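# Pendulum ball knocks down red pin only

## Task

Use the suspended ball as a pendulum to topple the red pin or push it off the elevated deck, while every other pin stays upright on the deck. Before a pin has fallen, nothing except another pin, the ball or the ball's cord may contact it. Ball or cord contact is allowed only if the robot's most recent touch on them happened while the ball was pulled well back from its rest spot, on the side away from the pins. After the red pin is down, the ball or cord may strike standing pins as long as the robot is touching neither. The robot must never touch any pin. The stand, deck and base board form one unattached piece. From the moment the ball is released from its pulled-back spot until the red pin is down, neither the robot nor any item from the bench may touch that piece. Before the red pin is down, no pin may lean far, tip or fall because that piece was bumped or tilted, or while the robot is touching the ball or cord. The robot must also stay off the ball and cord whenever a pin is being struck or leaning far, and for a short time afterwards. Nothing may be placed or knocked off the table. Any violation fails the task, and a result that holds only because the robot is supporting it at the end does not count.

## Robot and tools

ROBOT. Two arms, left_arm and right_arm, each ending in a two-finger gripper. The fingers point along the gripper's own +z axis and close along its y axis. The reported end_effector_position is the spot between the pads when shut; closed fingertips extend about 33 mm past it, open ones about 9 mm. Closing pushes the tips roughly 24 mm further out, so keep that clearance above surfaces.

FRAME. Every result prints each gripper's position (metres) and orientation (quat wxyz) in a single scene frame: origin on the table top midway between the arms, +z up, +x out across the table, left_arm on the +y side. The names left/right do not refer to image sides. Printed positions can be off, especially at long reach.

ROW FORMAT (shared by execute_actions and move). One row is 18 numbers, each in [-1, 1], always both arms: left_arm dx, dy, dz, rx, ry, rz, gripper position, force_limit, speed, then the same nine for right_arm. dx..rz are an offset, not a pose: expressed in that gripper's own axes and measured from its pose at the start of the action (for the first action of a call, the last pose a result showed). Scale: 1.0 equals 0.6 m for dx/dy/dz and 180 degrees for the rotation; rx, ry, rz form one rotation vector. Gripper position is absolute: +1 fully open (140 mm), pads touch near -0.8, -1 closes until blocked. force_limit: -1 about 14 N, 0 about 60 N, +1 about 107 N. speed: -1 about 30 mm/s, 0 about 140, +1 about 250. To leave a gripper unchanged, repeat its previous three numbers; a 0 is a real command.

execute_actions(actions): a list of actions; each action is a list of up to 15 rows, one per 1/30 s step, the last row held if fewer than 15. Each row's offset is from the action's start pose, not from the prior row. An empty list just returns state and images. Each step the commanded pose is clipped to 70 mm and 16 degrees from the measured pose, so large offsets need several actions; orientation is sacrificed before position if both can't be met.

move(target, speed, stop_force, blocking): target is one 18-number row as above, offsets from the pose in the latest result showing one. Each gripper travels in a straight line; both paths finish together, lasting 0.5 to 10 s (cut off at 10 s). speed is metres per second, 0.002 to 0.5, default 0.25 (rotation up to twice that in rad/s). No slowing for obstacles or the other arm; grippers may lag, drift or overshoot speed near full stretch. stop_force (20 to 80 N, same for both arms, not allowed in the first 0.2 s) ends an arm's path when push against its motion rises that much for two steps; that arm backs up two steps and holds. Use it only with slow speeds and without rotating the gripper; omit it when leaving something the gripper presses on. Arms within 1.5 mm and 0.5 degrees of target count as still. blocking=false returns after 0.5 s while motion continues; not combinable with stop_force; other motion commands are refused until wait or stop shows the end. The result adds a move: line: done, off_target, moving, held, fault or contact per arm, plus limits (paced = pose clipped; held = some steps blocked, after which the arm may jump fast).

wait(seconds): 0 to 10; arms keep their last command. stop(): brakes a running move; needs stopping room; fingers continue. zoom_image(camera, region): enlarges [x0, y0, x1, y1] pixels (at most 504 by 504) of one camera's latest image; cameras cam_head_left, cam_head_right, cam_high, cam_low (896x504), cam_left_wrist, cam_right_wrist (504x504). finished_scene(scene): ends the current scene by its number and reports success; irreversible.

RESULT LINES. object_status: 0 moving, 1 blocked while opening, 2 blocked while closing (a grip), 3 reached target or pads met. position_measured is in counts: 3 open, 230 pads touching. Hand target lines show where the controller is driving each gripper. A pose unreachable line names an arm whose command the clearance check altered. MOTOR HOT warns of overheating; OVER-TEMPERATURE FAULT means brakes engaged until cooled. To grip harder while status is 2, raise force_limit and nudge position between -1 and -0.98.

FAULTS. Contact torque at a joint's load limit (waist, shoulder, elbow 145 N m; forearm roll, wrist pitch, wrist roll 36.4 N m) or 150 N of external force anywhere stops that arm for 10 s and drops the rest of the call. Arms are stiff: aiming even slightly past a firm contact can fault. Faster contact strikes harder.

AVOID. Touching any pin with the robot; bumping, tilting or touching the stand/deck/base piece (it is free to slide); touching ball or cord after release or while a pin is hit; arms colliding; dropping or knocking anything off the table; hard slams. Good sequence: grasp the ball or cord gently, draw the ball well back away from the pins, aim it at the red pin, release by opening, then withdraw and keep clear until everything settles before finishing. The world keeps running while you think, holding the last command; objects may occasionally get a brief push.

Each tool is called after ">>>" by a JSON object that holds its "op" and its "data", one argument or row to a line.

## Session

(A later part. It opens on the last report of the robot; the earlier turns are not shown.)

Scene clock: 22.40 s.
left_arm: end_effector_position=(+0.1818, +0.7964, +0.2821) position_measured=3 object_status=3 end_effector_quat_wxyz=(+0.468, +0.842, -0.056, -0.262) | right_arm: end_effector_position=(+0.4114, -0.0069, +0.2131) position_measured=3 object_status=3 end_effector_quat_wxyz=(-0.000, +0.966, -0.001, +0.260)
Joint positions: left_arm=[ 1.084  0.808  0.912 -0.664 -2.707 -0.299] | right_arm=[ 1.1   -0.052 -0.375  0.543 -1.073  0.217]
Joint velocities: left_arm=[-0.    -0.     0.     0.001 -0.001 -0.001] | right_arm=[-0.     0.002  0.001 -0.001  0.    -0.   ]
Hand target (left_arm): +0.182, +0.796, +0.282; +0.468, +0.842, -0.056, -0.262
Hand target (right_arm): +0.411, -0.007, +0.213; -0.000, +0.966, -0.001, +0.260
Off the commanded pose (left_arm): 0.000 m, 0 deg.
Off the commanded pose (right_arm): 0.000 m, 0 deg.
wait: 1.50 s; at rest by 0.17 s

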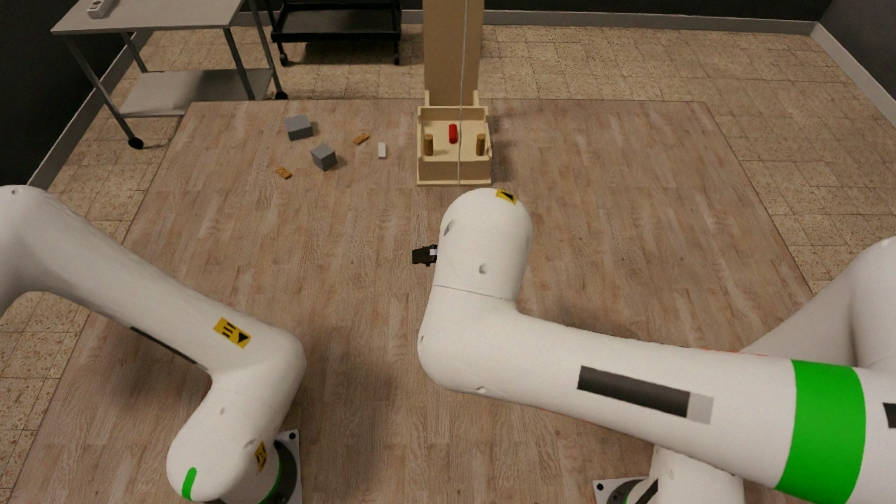

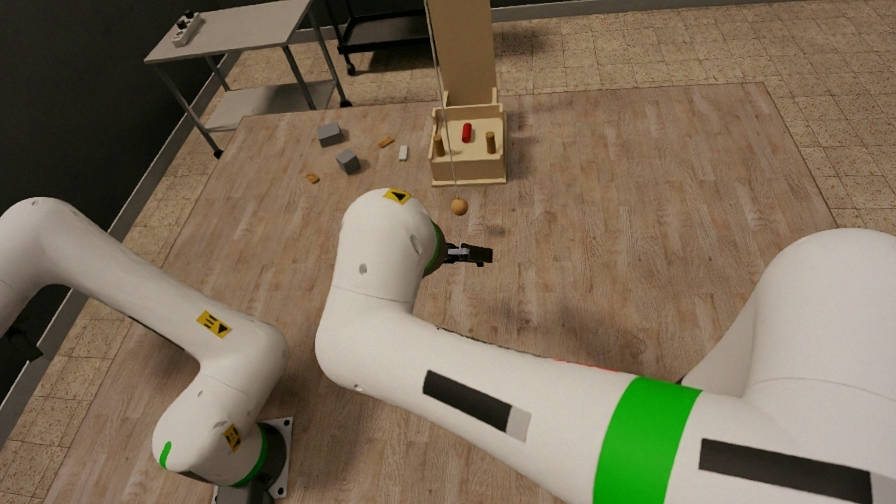

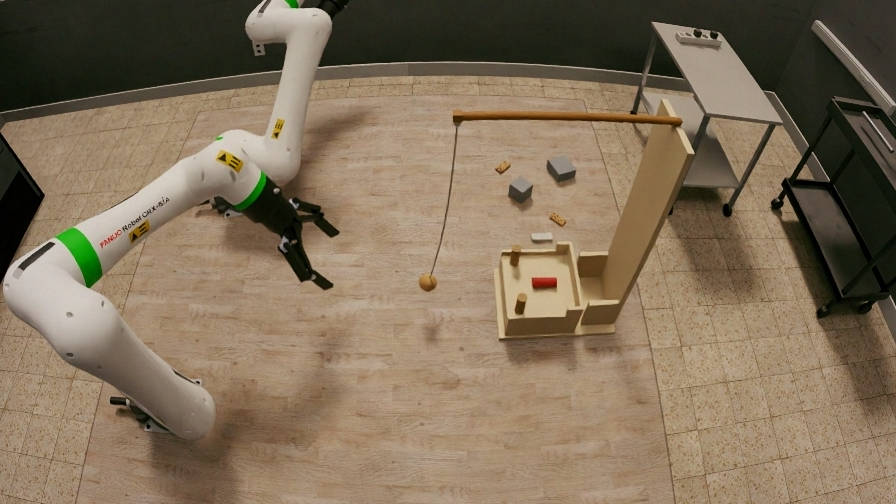

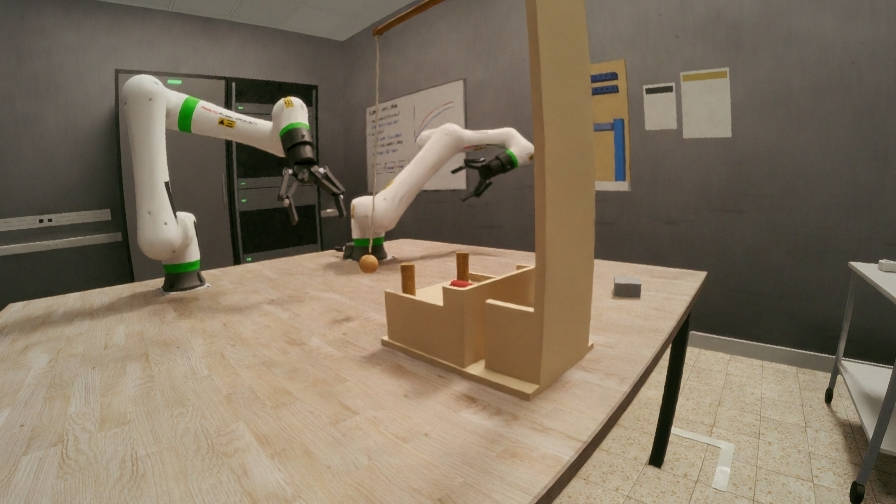

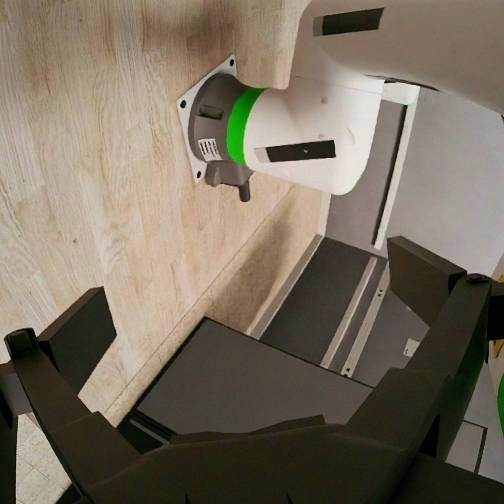

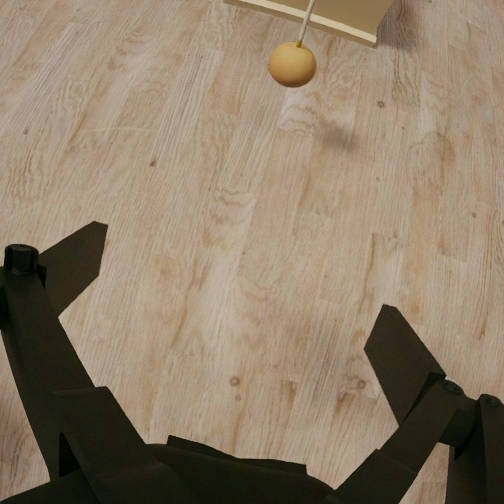

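>>> {"op": "finished_scene", "data": {
  "scene": 2
}}

The scene is finished: the task was done.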